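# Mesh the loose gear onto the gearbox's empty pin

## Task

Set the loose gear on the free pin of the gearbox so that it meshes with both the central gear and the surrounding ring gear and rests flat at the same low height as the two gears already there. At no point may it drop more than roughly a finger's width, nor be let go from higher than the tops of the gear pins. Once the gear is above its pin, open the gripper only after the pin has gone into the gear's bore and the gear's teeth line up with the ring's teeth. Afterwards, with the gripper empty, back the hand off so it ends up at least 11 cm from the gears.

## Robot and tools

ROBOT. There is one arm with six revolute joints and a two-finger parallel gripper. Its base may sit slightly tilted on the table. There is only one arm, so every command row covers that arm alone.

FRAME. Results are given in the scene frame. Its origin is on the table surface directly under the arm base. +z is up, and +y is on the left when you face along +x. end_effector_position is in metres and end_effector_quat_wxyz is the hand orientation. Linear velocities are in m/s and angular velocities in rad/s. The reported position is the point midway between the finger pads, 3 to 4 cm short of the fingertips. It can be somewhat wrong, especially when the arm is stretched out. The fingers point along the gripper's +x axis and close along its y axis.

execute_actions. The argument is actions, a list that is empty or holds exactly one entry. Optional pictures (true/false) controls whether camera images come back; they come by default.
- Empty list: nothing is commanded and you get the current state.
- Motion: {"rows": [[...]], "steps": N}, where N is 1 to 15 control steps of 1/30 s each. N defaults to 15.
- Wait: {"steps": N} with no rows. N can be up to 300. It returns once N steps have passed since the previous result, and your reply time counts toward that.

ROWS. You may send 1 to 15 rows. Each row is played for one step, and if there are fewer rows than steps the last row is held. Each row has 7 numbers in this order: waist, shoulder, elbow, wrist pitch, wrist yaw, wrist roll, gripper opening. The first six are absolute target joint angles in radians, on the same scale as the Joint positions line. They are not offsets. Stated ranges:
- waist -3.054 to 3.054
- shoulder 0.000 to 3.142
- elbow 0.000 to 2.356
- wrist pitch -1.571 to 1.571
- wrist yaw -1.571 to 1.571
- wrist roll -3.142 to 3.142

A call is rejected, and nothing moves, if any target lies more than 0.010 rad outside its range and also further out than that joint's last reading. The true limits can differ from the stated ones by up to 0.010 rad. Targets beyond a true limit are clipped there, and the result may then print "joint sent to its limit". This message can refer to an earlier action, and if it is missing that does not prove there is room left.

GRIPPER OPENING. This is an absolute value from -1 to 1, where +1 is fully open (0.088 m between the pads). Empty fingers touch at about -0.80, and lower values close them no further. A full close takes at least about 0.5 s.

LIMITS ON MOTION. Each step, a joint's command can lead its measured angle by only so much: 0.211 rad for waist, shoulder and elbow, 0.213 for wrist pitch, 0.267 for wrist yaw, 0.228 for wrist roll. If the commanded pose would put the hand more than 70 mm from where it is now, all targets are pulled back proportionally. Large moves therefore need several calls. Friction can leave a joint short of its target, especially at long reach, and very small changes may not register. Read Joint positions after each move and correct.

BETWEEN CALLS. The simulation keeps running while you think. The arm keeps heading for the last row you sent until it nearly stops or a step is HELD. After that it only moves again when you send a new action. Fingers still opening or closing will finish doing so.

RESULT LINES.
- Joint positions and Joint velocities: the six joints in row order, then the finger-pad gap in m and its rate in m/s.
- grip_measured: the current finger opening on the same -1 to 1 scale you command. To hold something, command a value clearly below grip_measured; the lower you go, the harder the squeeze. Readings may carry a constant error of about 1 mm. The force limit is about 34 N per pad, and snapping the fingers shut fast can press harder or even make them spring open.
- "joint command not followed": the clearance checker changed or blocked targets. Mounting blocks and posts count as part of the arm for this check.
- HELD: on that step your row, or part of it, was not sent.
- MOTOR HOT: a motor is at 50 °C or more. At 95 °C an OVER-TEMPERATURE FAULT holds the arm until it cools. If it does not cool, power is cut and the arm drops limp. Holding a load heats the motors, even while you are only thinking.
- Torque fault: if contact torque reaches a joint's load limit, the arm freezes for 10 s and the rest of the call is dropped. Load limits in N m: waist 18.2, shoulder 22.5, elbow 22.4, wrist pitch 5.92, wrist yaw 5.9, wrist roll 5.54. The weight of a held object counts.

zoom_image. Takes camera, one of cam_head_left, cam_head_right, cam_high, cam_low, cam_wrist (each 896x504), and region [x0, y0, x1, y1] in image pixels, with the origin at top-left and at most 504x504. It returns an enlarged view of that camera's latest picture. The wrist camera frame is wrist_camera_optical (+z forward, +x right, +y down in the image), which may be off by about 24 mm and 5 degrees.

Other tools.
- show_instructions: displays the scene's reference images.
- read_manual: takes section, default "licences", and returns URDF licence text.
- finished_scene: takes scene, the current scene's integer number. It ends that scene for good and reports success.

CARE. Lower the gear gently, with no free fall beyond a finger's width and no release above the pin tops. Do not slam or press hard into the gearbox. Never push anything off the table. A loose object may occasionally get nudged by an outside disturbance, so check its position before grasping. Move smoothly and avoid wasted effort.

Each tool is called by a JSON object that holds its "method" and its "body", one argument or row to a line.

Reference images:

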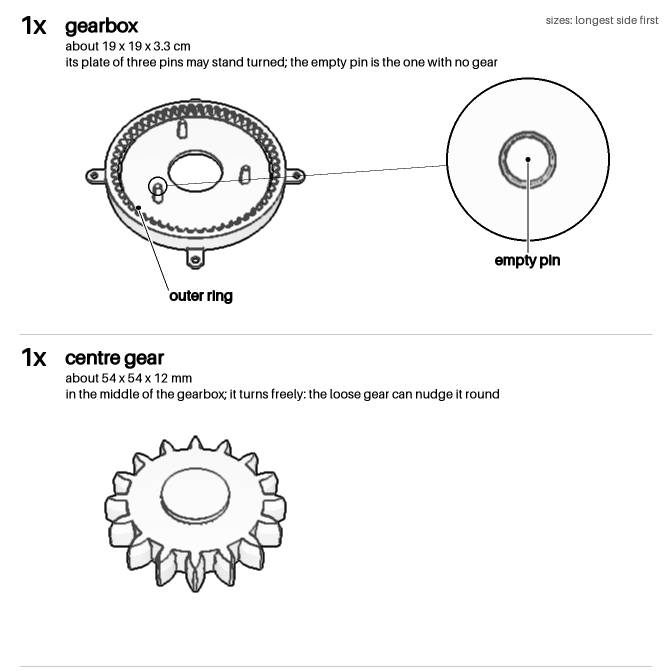

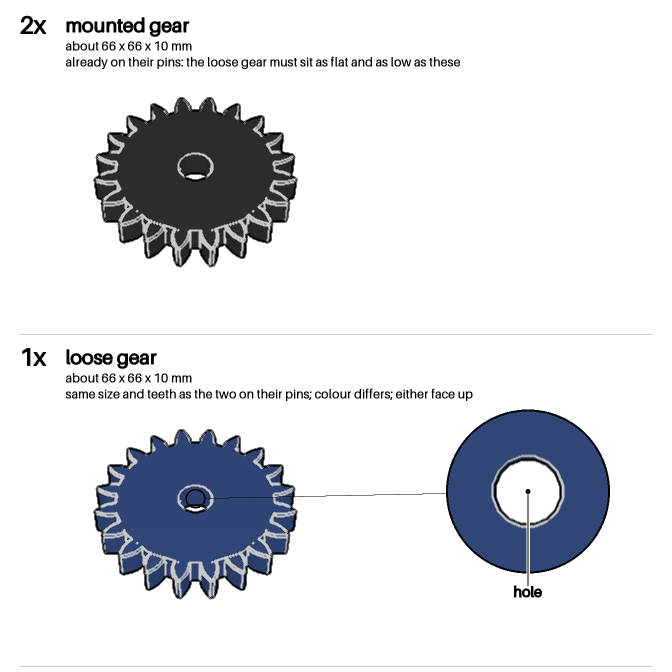

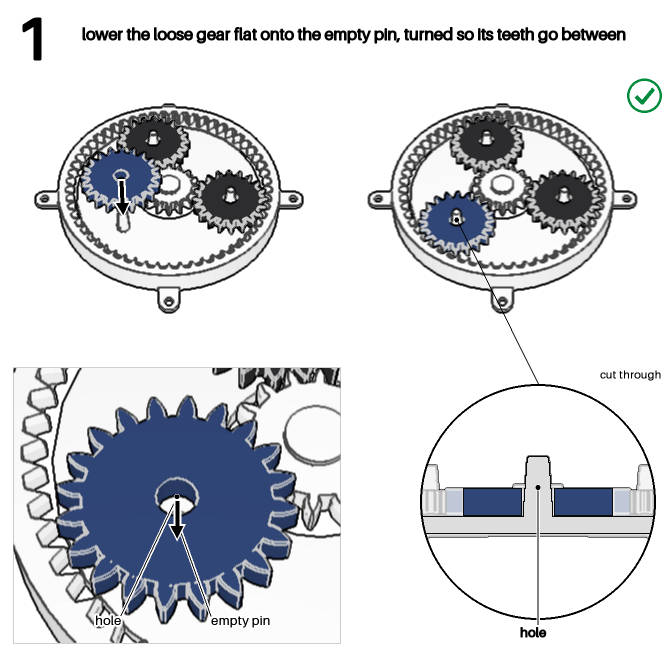

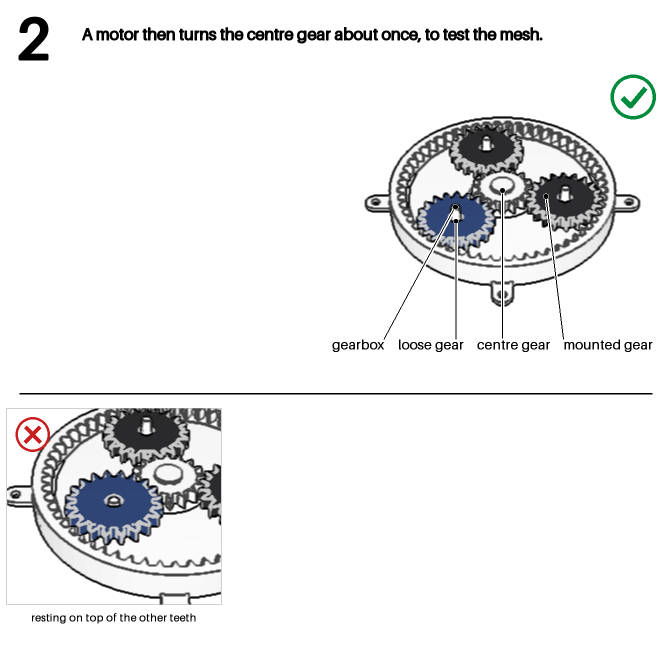

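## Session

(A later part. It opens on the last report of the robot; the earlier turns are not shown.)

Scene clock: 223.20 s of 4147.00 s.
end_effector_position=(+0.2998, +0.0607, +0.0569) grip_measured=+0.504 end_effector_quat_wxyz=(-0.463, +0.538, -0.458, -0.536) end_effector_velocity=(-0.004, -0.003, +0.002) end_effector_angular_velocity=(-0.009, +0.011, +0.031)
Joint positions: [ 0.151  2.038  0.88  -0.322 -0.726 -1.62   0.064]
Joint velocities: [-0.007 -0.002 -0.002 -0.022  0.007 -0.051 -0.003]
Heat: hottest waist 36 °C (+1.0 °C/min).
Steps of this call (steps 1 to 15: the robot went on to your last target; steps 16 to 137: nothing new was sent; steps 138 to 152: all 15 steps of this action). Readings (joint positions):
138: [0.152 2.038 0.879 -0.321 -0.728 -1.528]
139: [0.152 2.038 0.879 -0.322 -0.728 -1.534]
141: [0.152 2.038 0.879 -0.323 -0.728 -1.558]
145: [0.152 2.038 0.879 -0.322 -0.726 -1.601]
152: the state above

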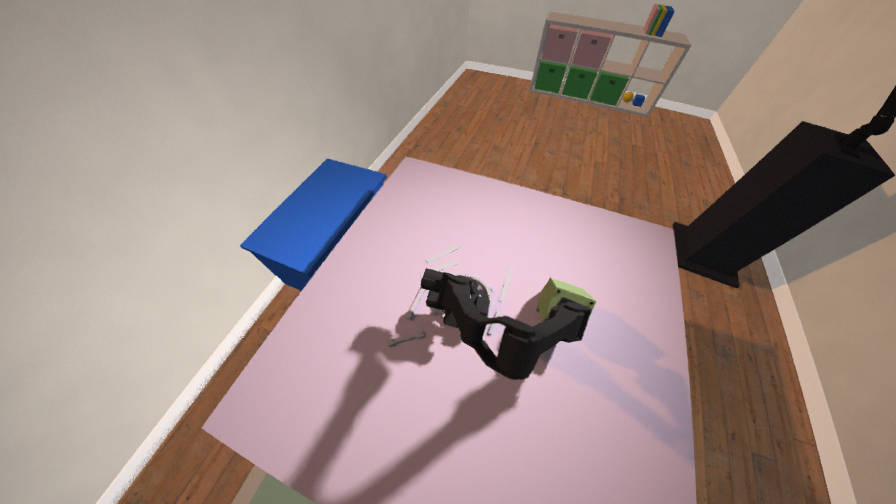

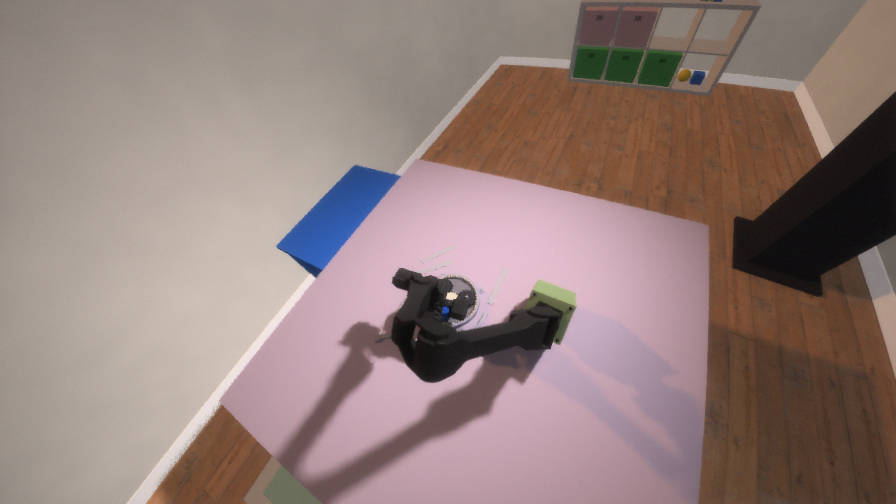

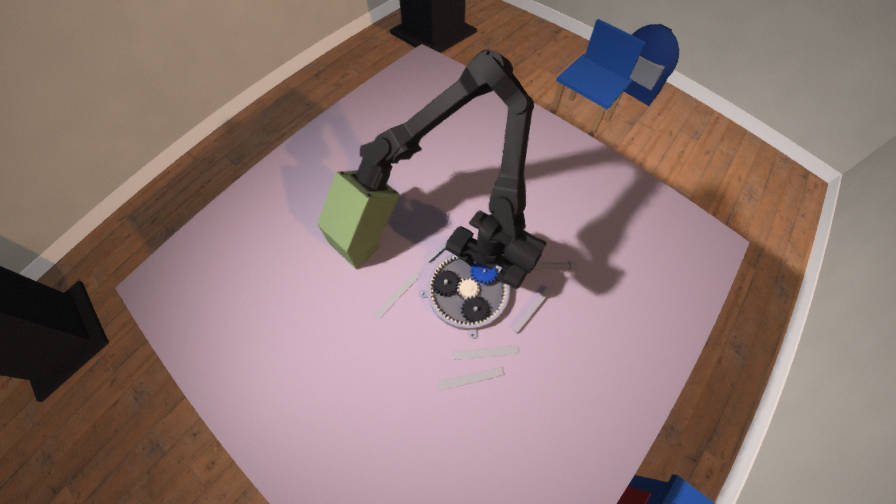

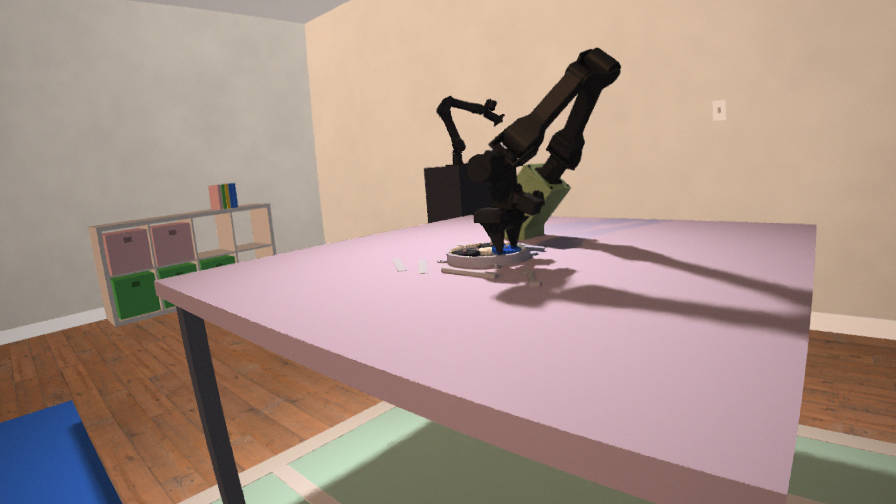

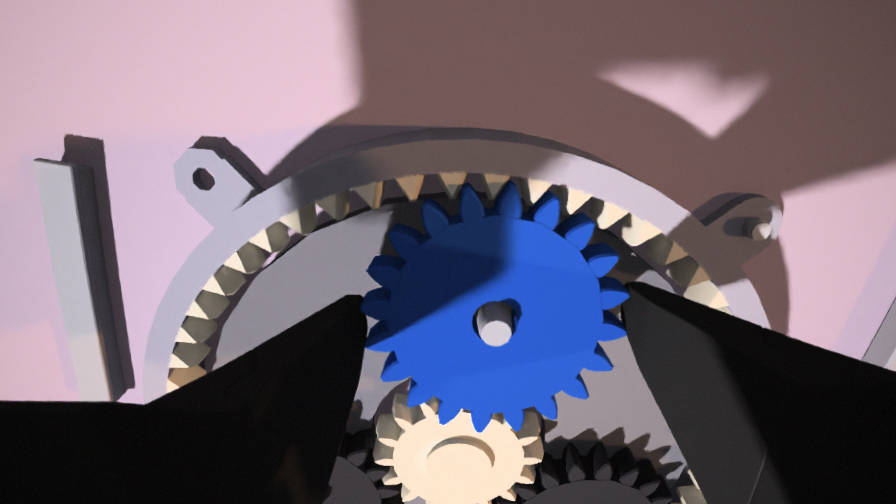

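{"method": "execute_actions", "body": {
  "actions": [
    {"rows":[[0.156,2.05,0.878,-0.322,-0.727,-1.63,0.2],[0.159,2.054,0.877,-0.316,-0.727,-1.63,0.2],[0.162,2.058,0.876,-0.31,-0.727,-1.63,0.2],[0.165,2.062,0.875,-0.304,-0.727,-1.63,0.2]]}
  ]
}}

{"method": "zoom_image", "body": {
  "camera": "cam_wrist",
  "region": [350,140,650,500]
}}

Scene clock: 226.00 s of 4147.00 s.
end_effector_position=(+0.3008, +0.0609, +0.0543) grip_measured=+0.505 end_effector_quat_wxyz=(-0.459, +0.542, -0.453, -0.539) end_effector_velocity=(-0.003, +0.001, -0.001) end_effector_angular_velocity=(+0.006, +0.012, +0.001)
Joint positions: [ 0.157  2.046  0.881 -0.307 -0.725 -1.626  0.064]
Joint velocities: [ 0.002  0.002 -0.002 -0.007 -0.007 -0.007  0.   ]
Heat: hottest waist 36 °C (+1.0 °C/min).
Steps of this call (steps 1 to 15: the robot went on to your last target; steps 16 to 69: nothing new was sent; steps 70 to 84: all 15 steps of this action). Readings (joint positions):
70: [0.151 2.038 0.881 -0.323 -0.726 -1.626]
71: [0.151 2.038 0.881 -0.322 -0.726 -1.626]
73: [0.153 2.040 0.881 -0.318 -0.725 -1.626]
77: [0.157 2.046 0.881 -0.308 -0.725 -1.626]
84: the state above

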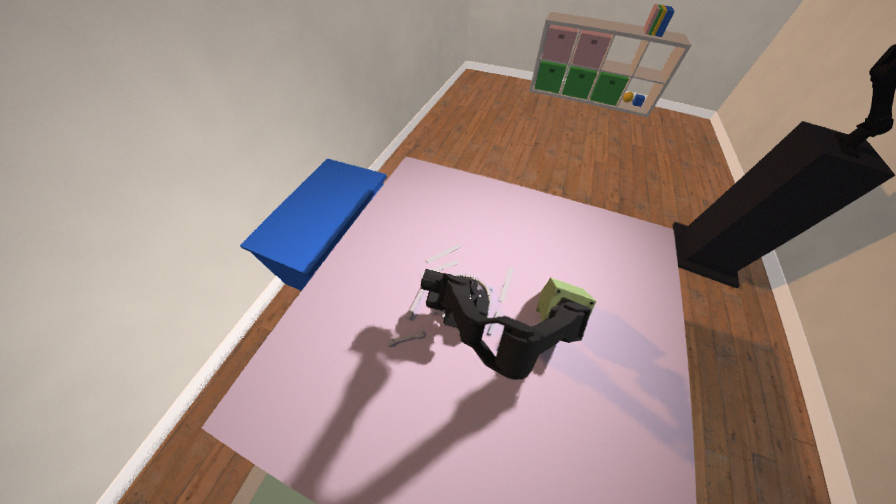

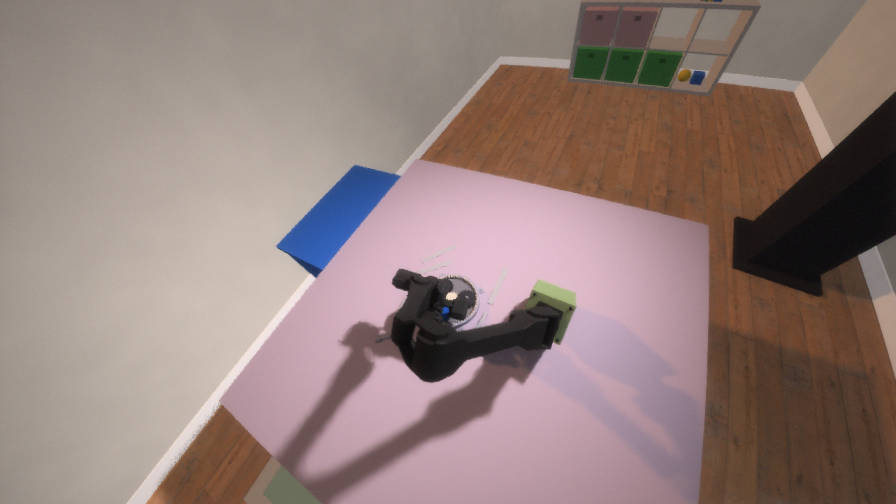

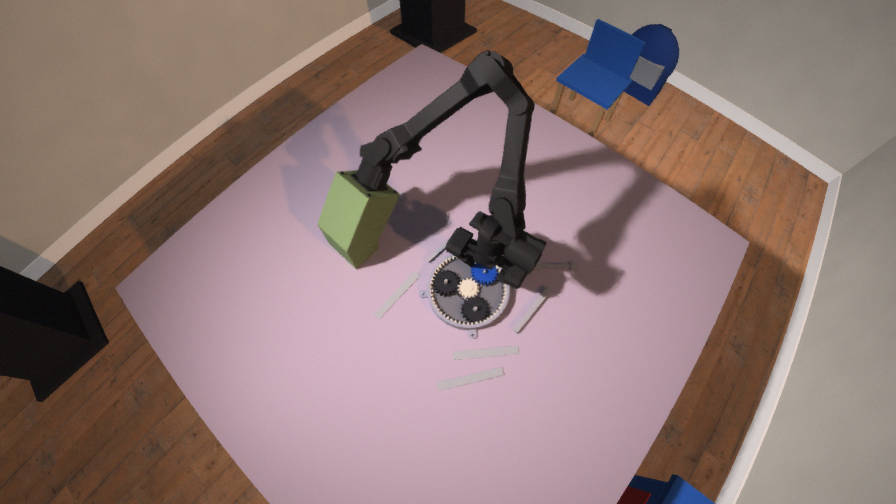

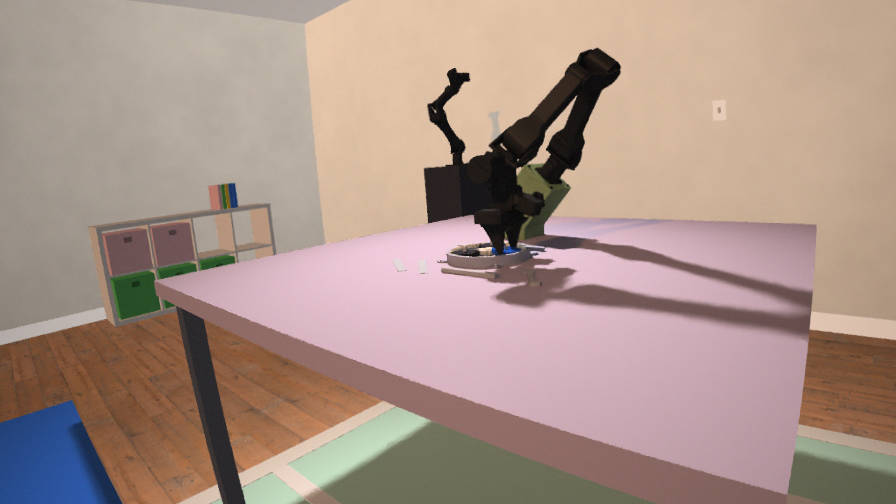

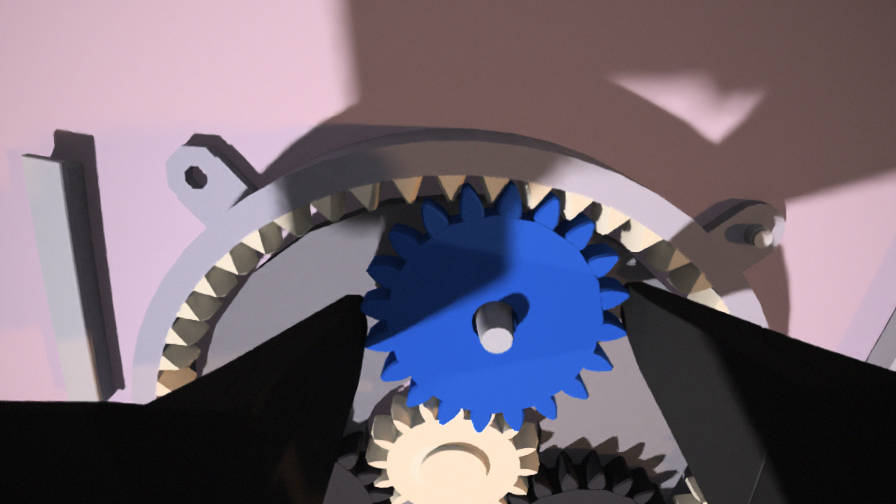

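Region (350, 140, 650, 500) of cam_wrist's 896x504 image, scaled by 1.400, with more detail than that image has.

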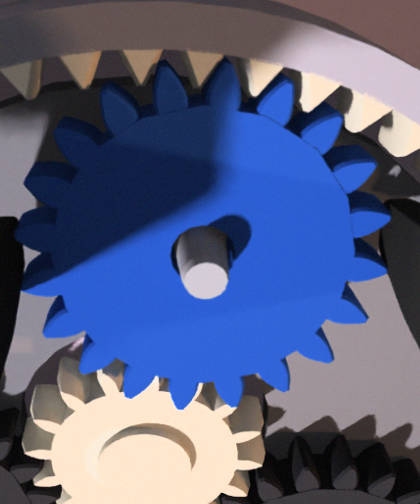

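Meshed. Release, then check.

{"method": "execute_actions", "body": {
  "actions": [
    {"rows":[[0.158,2.05,0.878,-0.31,-0.727,-1.63,0.45],[0.158,2.05,0.878,-0.31,-0.727,-1.63,0.55],[0.158,2.05,0.878,-0.31,-0.727,-1.63,0.62],[0.158,2.05,0.878,-0.31,-0.727,-1.63,0.7]]}
  ],
  "pictures": false
}}

{"method": "execute_actions", "body": {
  "actions": [
    {"rows":[[0.15,2.03,0.88,-0.33,-0.727,-1.62,0.7],[0.14,2.015,0.885,-0.355,-0.727,-1.61,0.7],[0.13,2.0,0.89,-0.38,-0.727,-1.6,0.7],[0.12,1.985,0.895,-0.405,-0.727,-1.6,0.7],[0.11,1.965,0.90,-0.43,-0.727,-1.6,0.7],[0.10,1.945,0.905,-0.455,-0.727,-1.6,0.7],[0.09,1.92,0.91,-0.48,-0.727,-1.6,0.7],[0.08,1.90,0.915,-0.505,-0.727,-1.6,0.7]]}
  ]
}}

Scene clock: 230.60 s of 4147.00 s.
end_effector_position=(+0.2995, +0.0607, +0.0528) grip_measured=+0.688 end_effector_quat_wxyz=(-0.458, +0.540, -0.455, -0.540) end_effector_velocity=(-0.004, -0.000, +0.000) end_effector_angular_velocity=(+0.006, +0.008, -0.003)
Joint positions: [ 0.16   2.05   0.881 -0.308 -0.725 -1.626  0.073]
Joint velocities: [-0.002 -0.002 -0.007 -0.007 -0.007 -0.007  0.004]
Heat: hottest waist 36 °C (+1.0 °C/min).
Steps of this call (steps 1 to 15: the robot went on to your last target; steps 16 to 123: nothing new was sent; steps 124 to 138: all 15 steps of this action). Readings (joint positions):
124: [0.161 2.050 0.881 -0.300 -0.724 -1.626]
125: [0.161 2.050 0.881 -0.301 -0.724 -1.626]
127: [0.160 2.050 0.881 -0.302 -0.725 -1.626]
131: [0.160 2.050 0.881 -0.308 -0.725 -1.626]
138: the state above

Scene clock: 231.10 s of 4147.00 s.
end_effector_position=(+0.3026, +0.0709, +0.0976) grip_measured=+0.700 end_effector_quat_wxyz=(+0.488, -0.527, +0.473, +0.510) end_effector_velocity=(-0.021, +0.002, +0.009) end_effector_angular_velocity=(+0.006, +0.071, -0.078)
Joint positions: [ 0.087  1.918  0.909 -0.492 -0.726 -1.605  0.073]
Joint velocities: [-0.017 -0.032 -0.002 -0.139 -0.007 -0.007 -0.   ]
Heat: hottest waist 36 °C (+1.0 °C/min).
Steps of this call (steps 1 to 15: all 15 steps of this action). Readings (joint positions):
1: [0.160 2.050 0.881 -0.310 -0.725 -1.626]
2: [0.159 2.049 0.881 -0.318 -0.725 -1.626]
4: [0.151 2.038 0.882 -0.346 -0.726 -1.619]
8: [0.118 1.981 0.890 -0.428 -0.726 -1.609]
15: the state above

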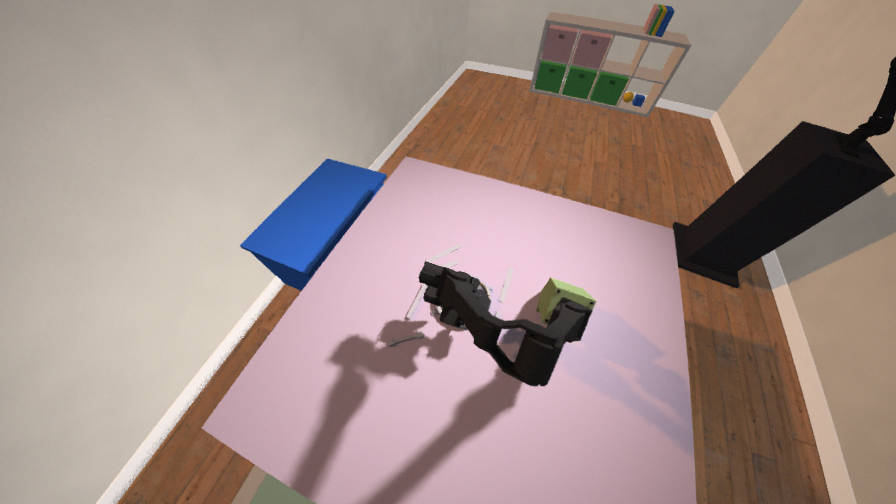

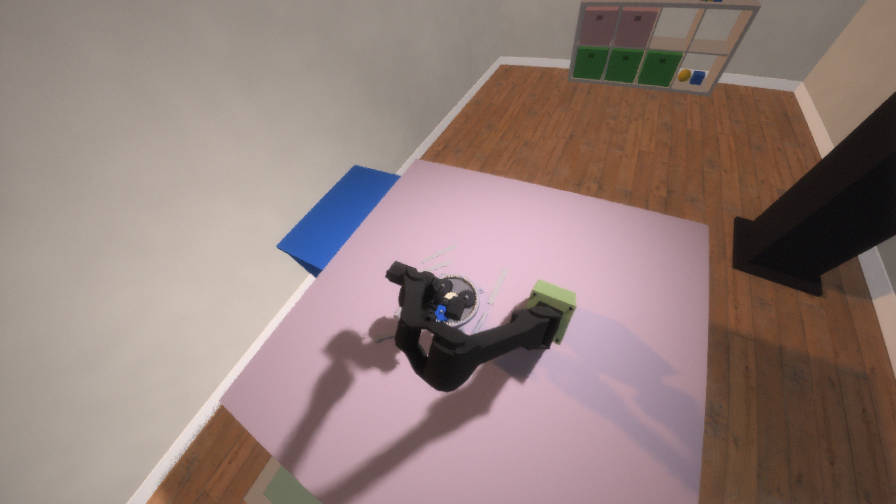

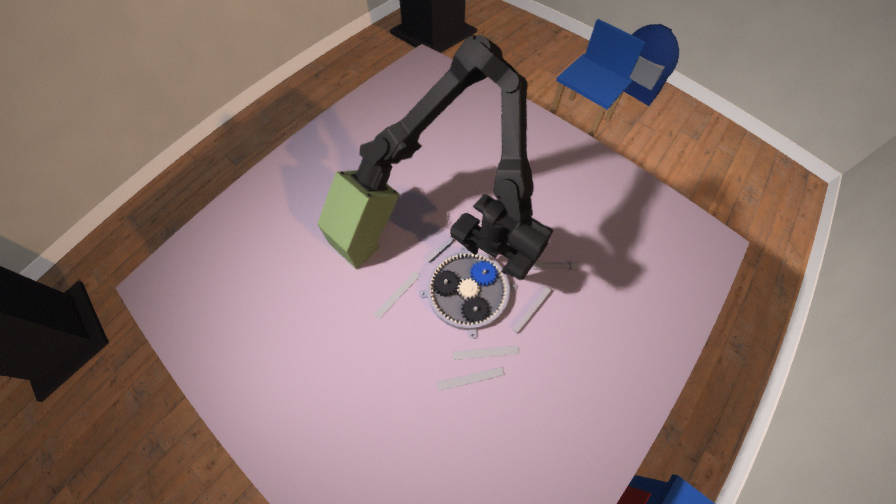

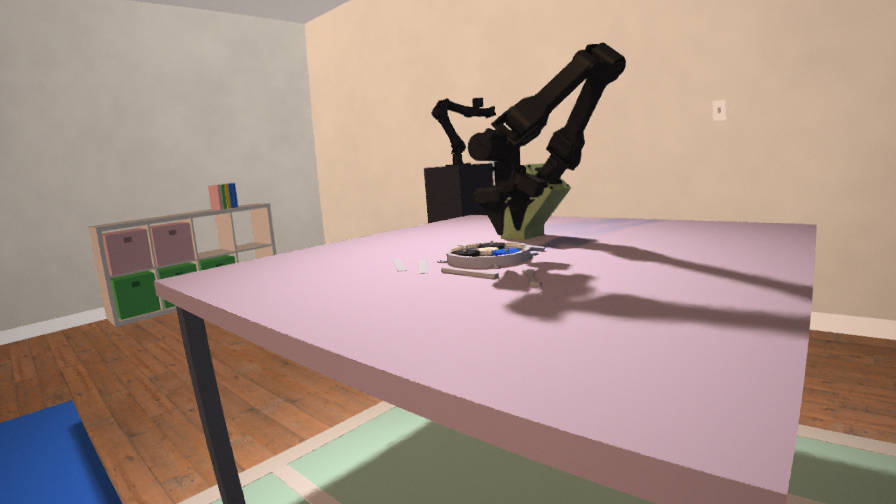

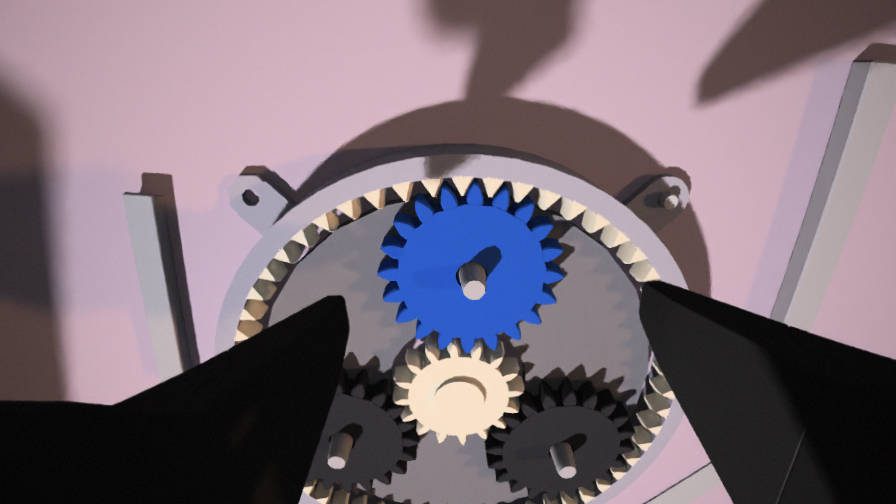

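Seated. Retreat.

{"method": "execute_actions", "body": {
  "actions": [
    {"rows":[[0.08,1.5,0.8,-0.4,-0.5,-1.2,1]]}
  ],
  "pictures": false
}}

{"method": "execute_actions", "body": {
  "actions": [
    {"steps":15}
  ],
  "pictures": false
}}

{"method": "finished_scene", "body": {
  "scene": 1
}}

Scene clock: 234.60 s of 4147.00 s.
end_effector_position=(+0.3203, +0.1013, +0.1734) grip_measured=+0.979 end_effector_quat_wxyz=(+0.571, -0.598, +0.453, +0.334) end_effector_velocity=(-0.019, -0.010, -0.002) end_effector_angular_velocity=(-0.004, -0.009, -0.102)
Joint positions: [ 0.084  1.522  0.811 -0.404 -0.507 -1.215  0.087]
Joint velocities: [-0.002 -0.056 -0.071 -0.007  0.037  0.081  0.002]
Heat: hottest waist 36 °C (+1.0 °C/min).
Steps of this call (steps 1 to 30: the robot went on to your last target; steps 31 to 90: nothing new was sent; steps 91 to 105: all 15 steps of this action). Readings (joint positions):
91: [0.086 1.894 0.898 -0.486 -0.697 -1.569]
92: [0.086 1.860 0.874 -0.467 -0.641 -1.517]
94: [0.085 1.769 0.837 -0.446 -0.584 -1.417]
98: [0.084 1.600 0.822 -0.413 -0.532 -1.276]
105: the state above

Scene clock: 235.10 s of 4147.00 s.
end_effector_position=(+0.3202, +0.1022, +0.1753) grip_measured=+0.984 end_effector_quat_wxyz=(+0.574, -0.599, +0.451, +0.329) end_effector_velocity=(-0.002, +0.001, +0.001) end_effector_angular_velocity=(+0.004, +0.004, +0.006)
Joint positions: [ 0.084  1.511  0.807 -0.402 -0.503 -1.204  0.087]
Joint velocities: [-0.002 -0.007 -0.002 -0.007 -0.007 -0.007 -0.   ]
Heat: hottest waist 36 °C (+1.0 °C/min).
Steps of this call (steps 1 to 15: the robot went on to your last target). Readings (joint positions):
1: [0.084 1.521 0.809 -0.404 -0.506 -1.213]
2: [0.084 1.519 0.808 -0.404 -0.505 -1.211]
4: [0.084 1.516 0.807 -0.403 -0.505 -1.208]
8: [0.084 1.512 0.807 -0.402 -0.504 -1.206]
15: the state above

The scene is finished: the task was done.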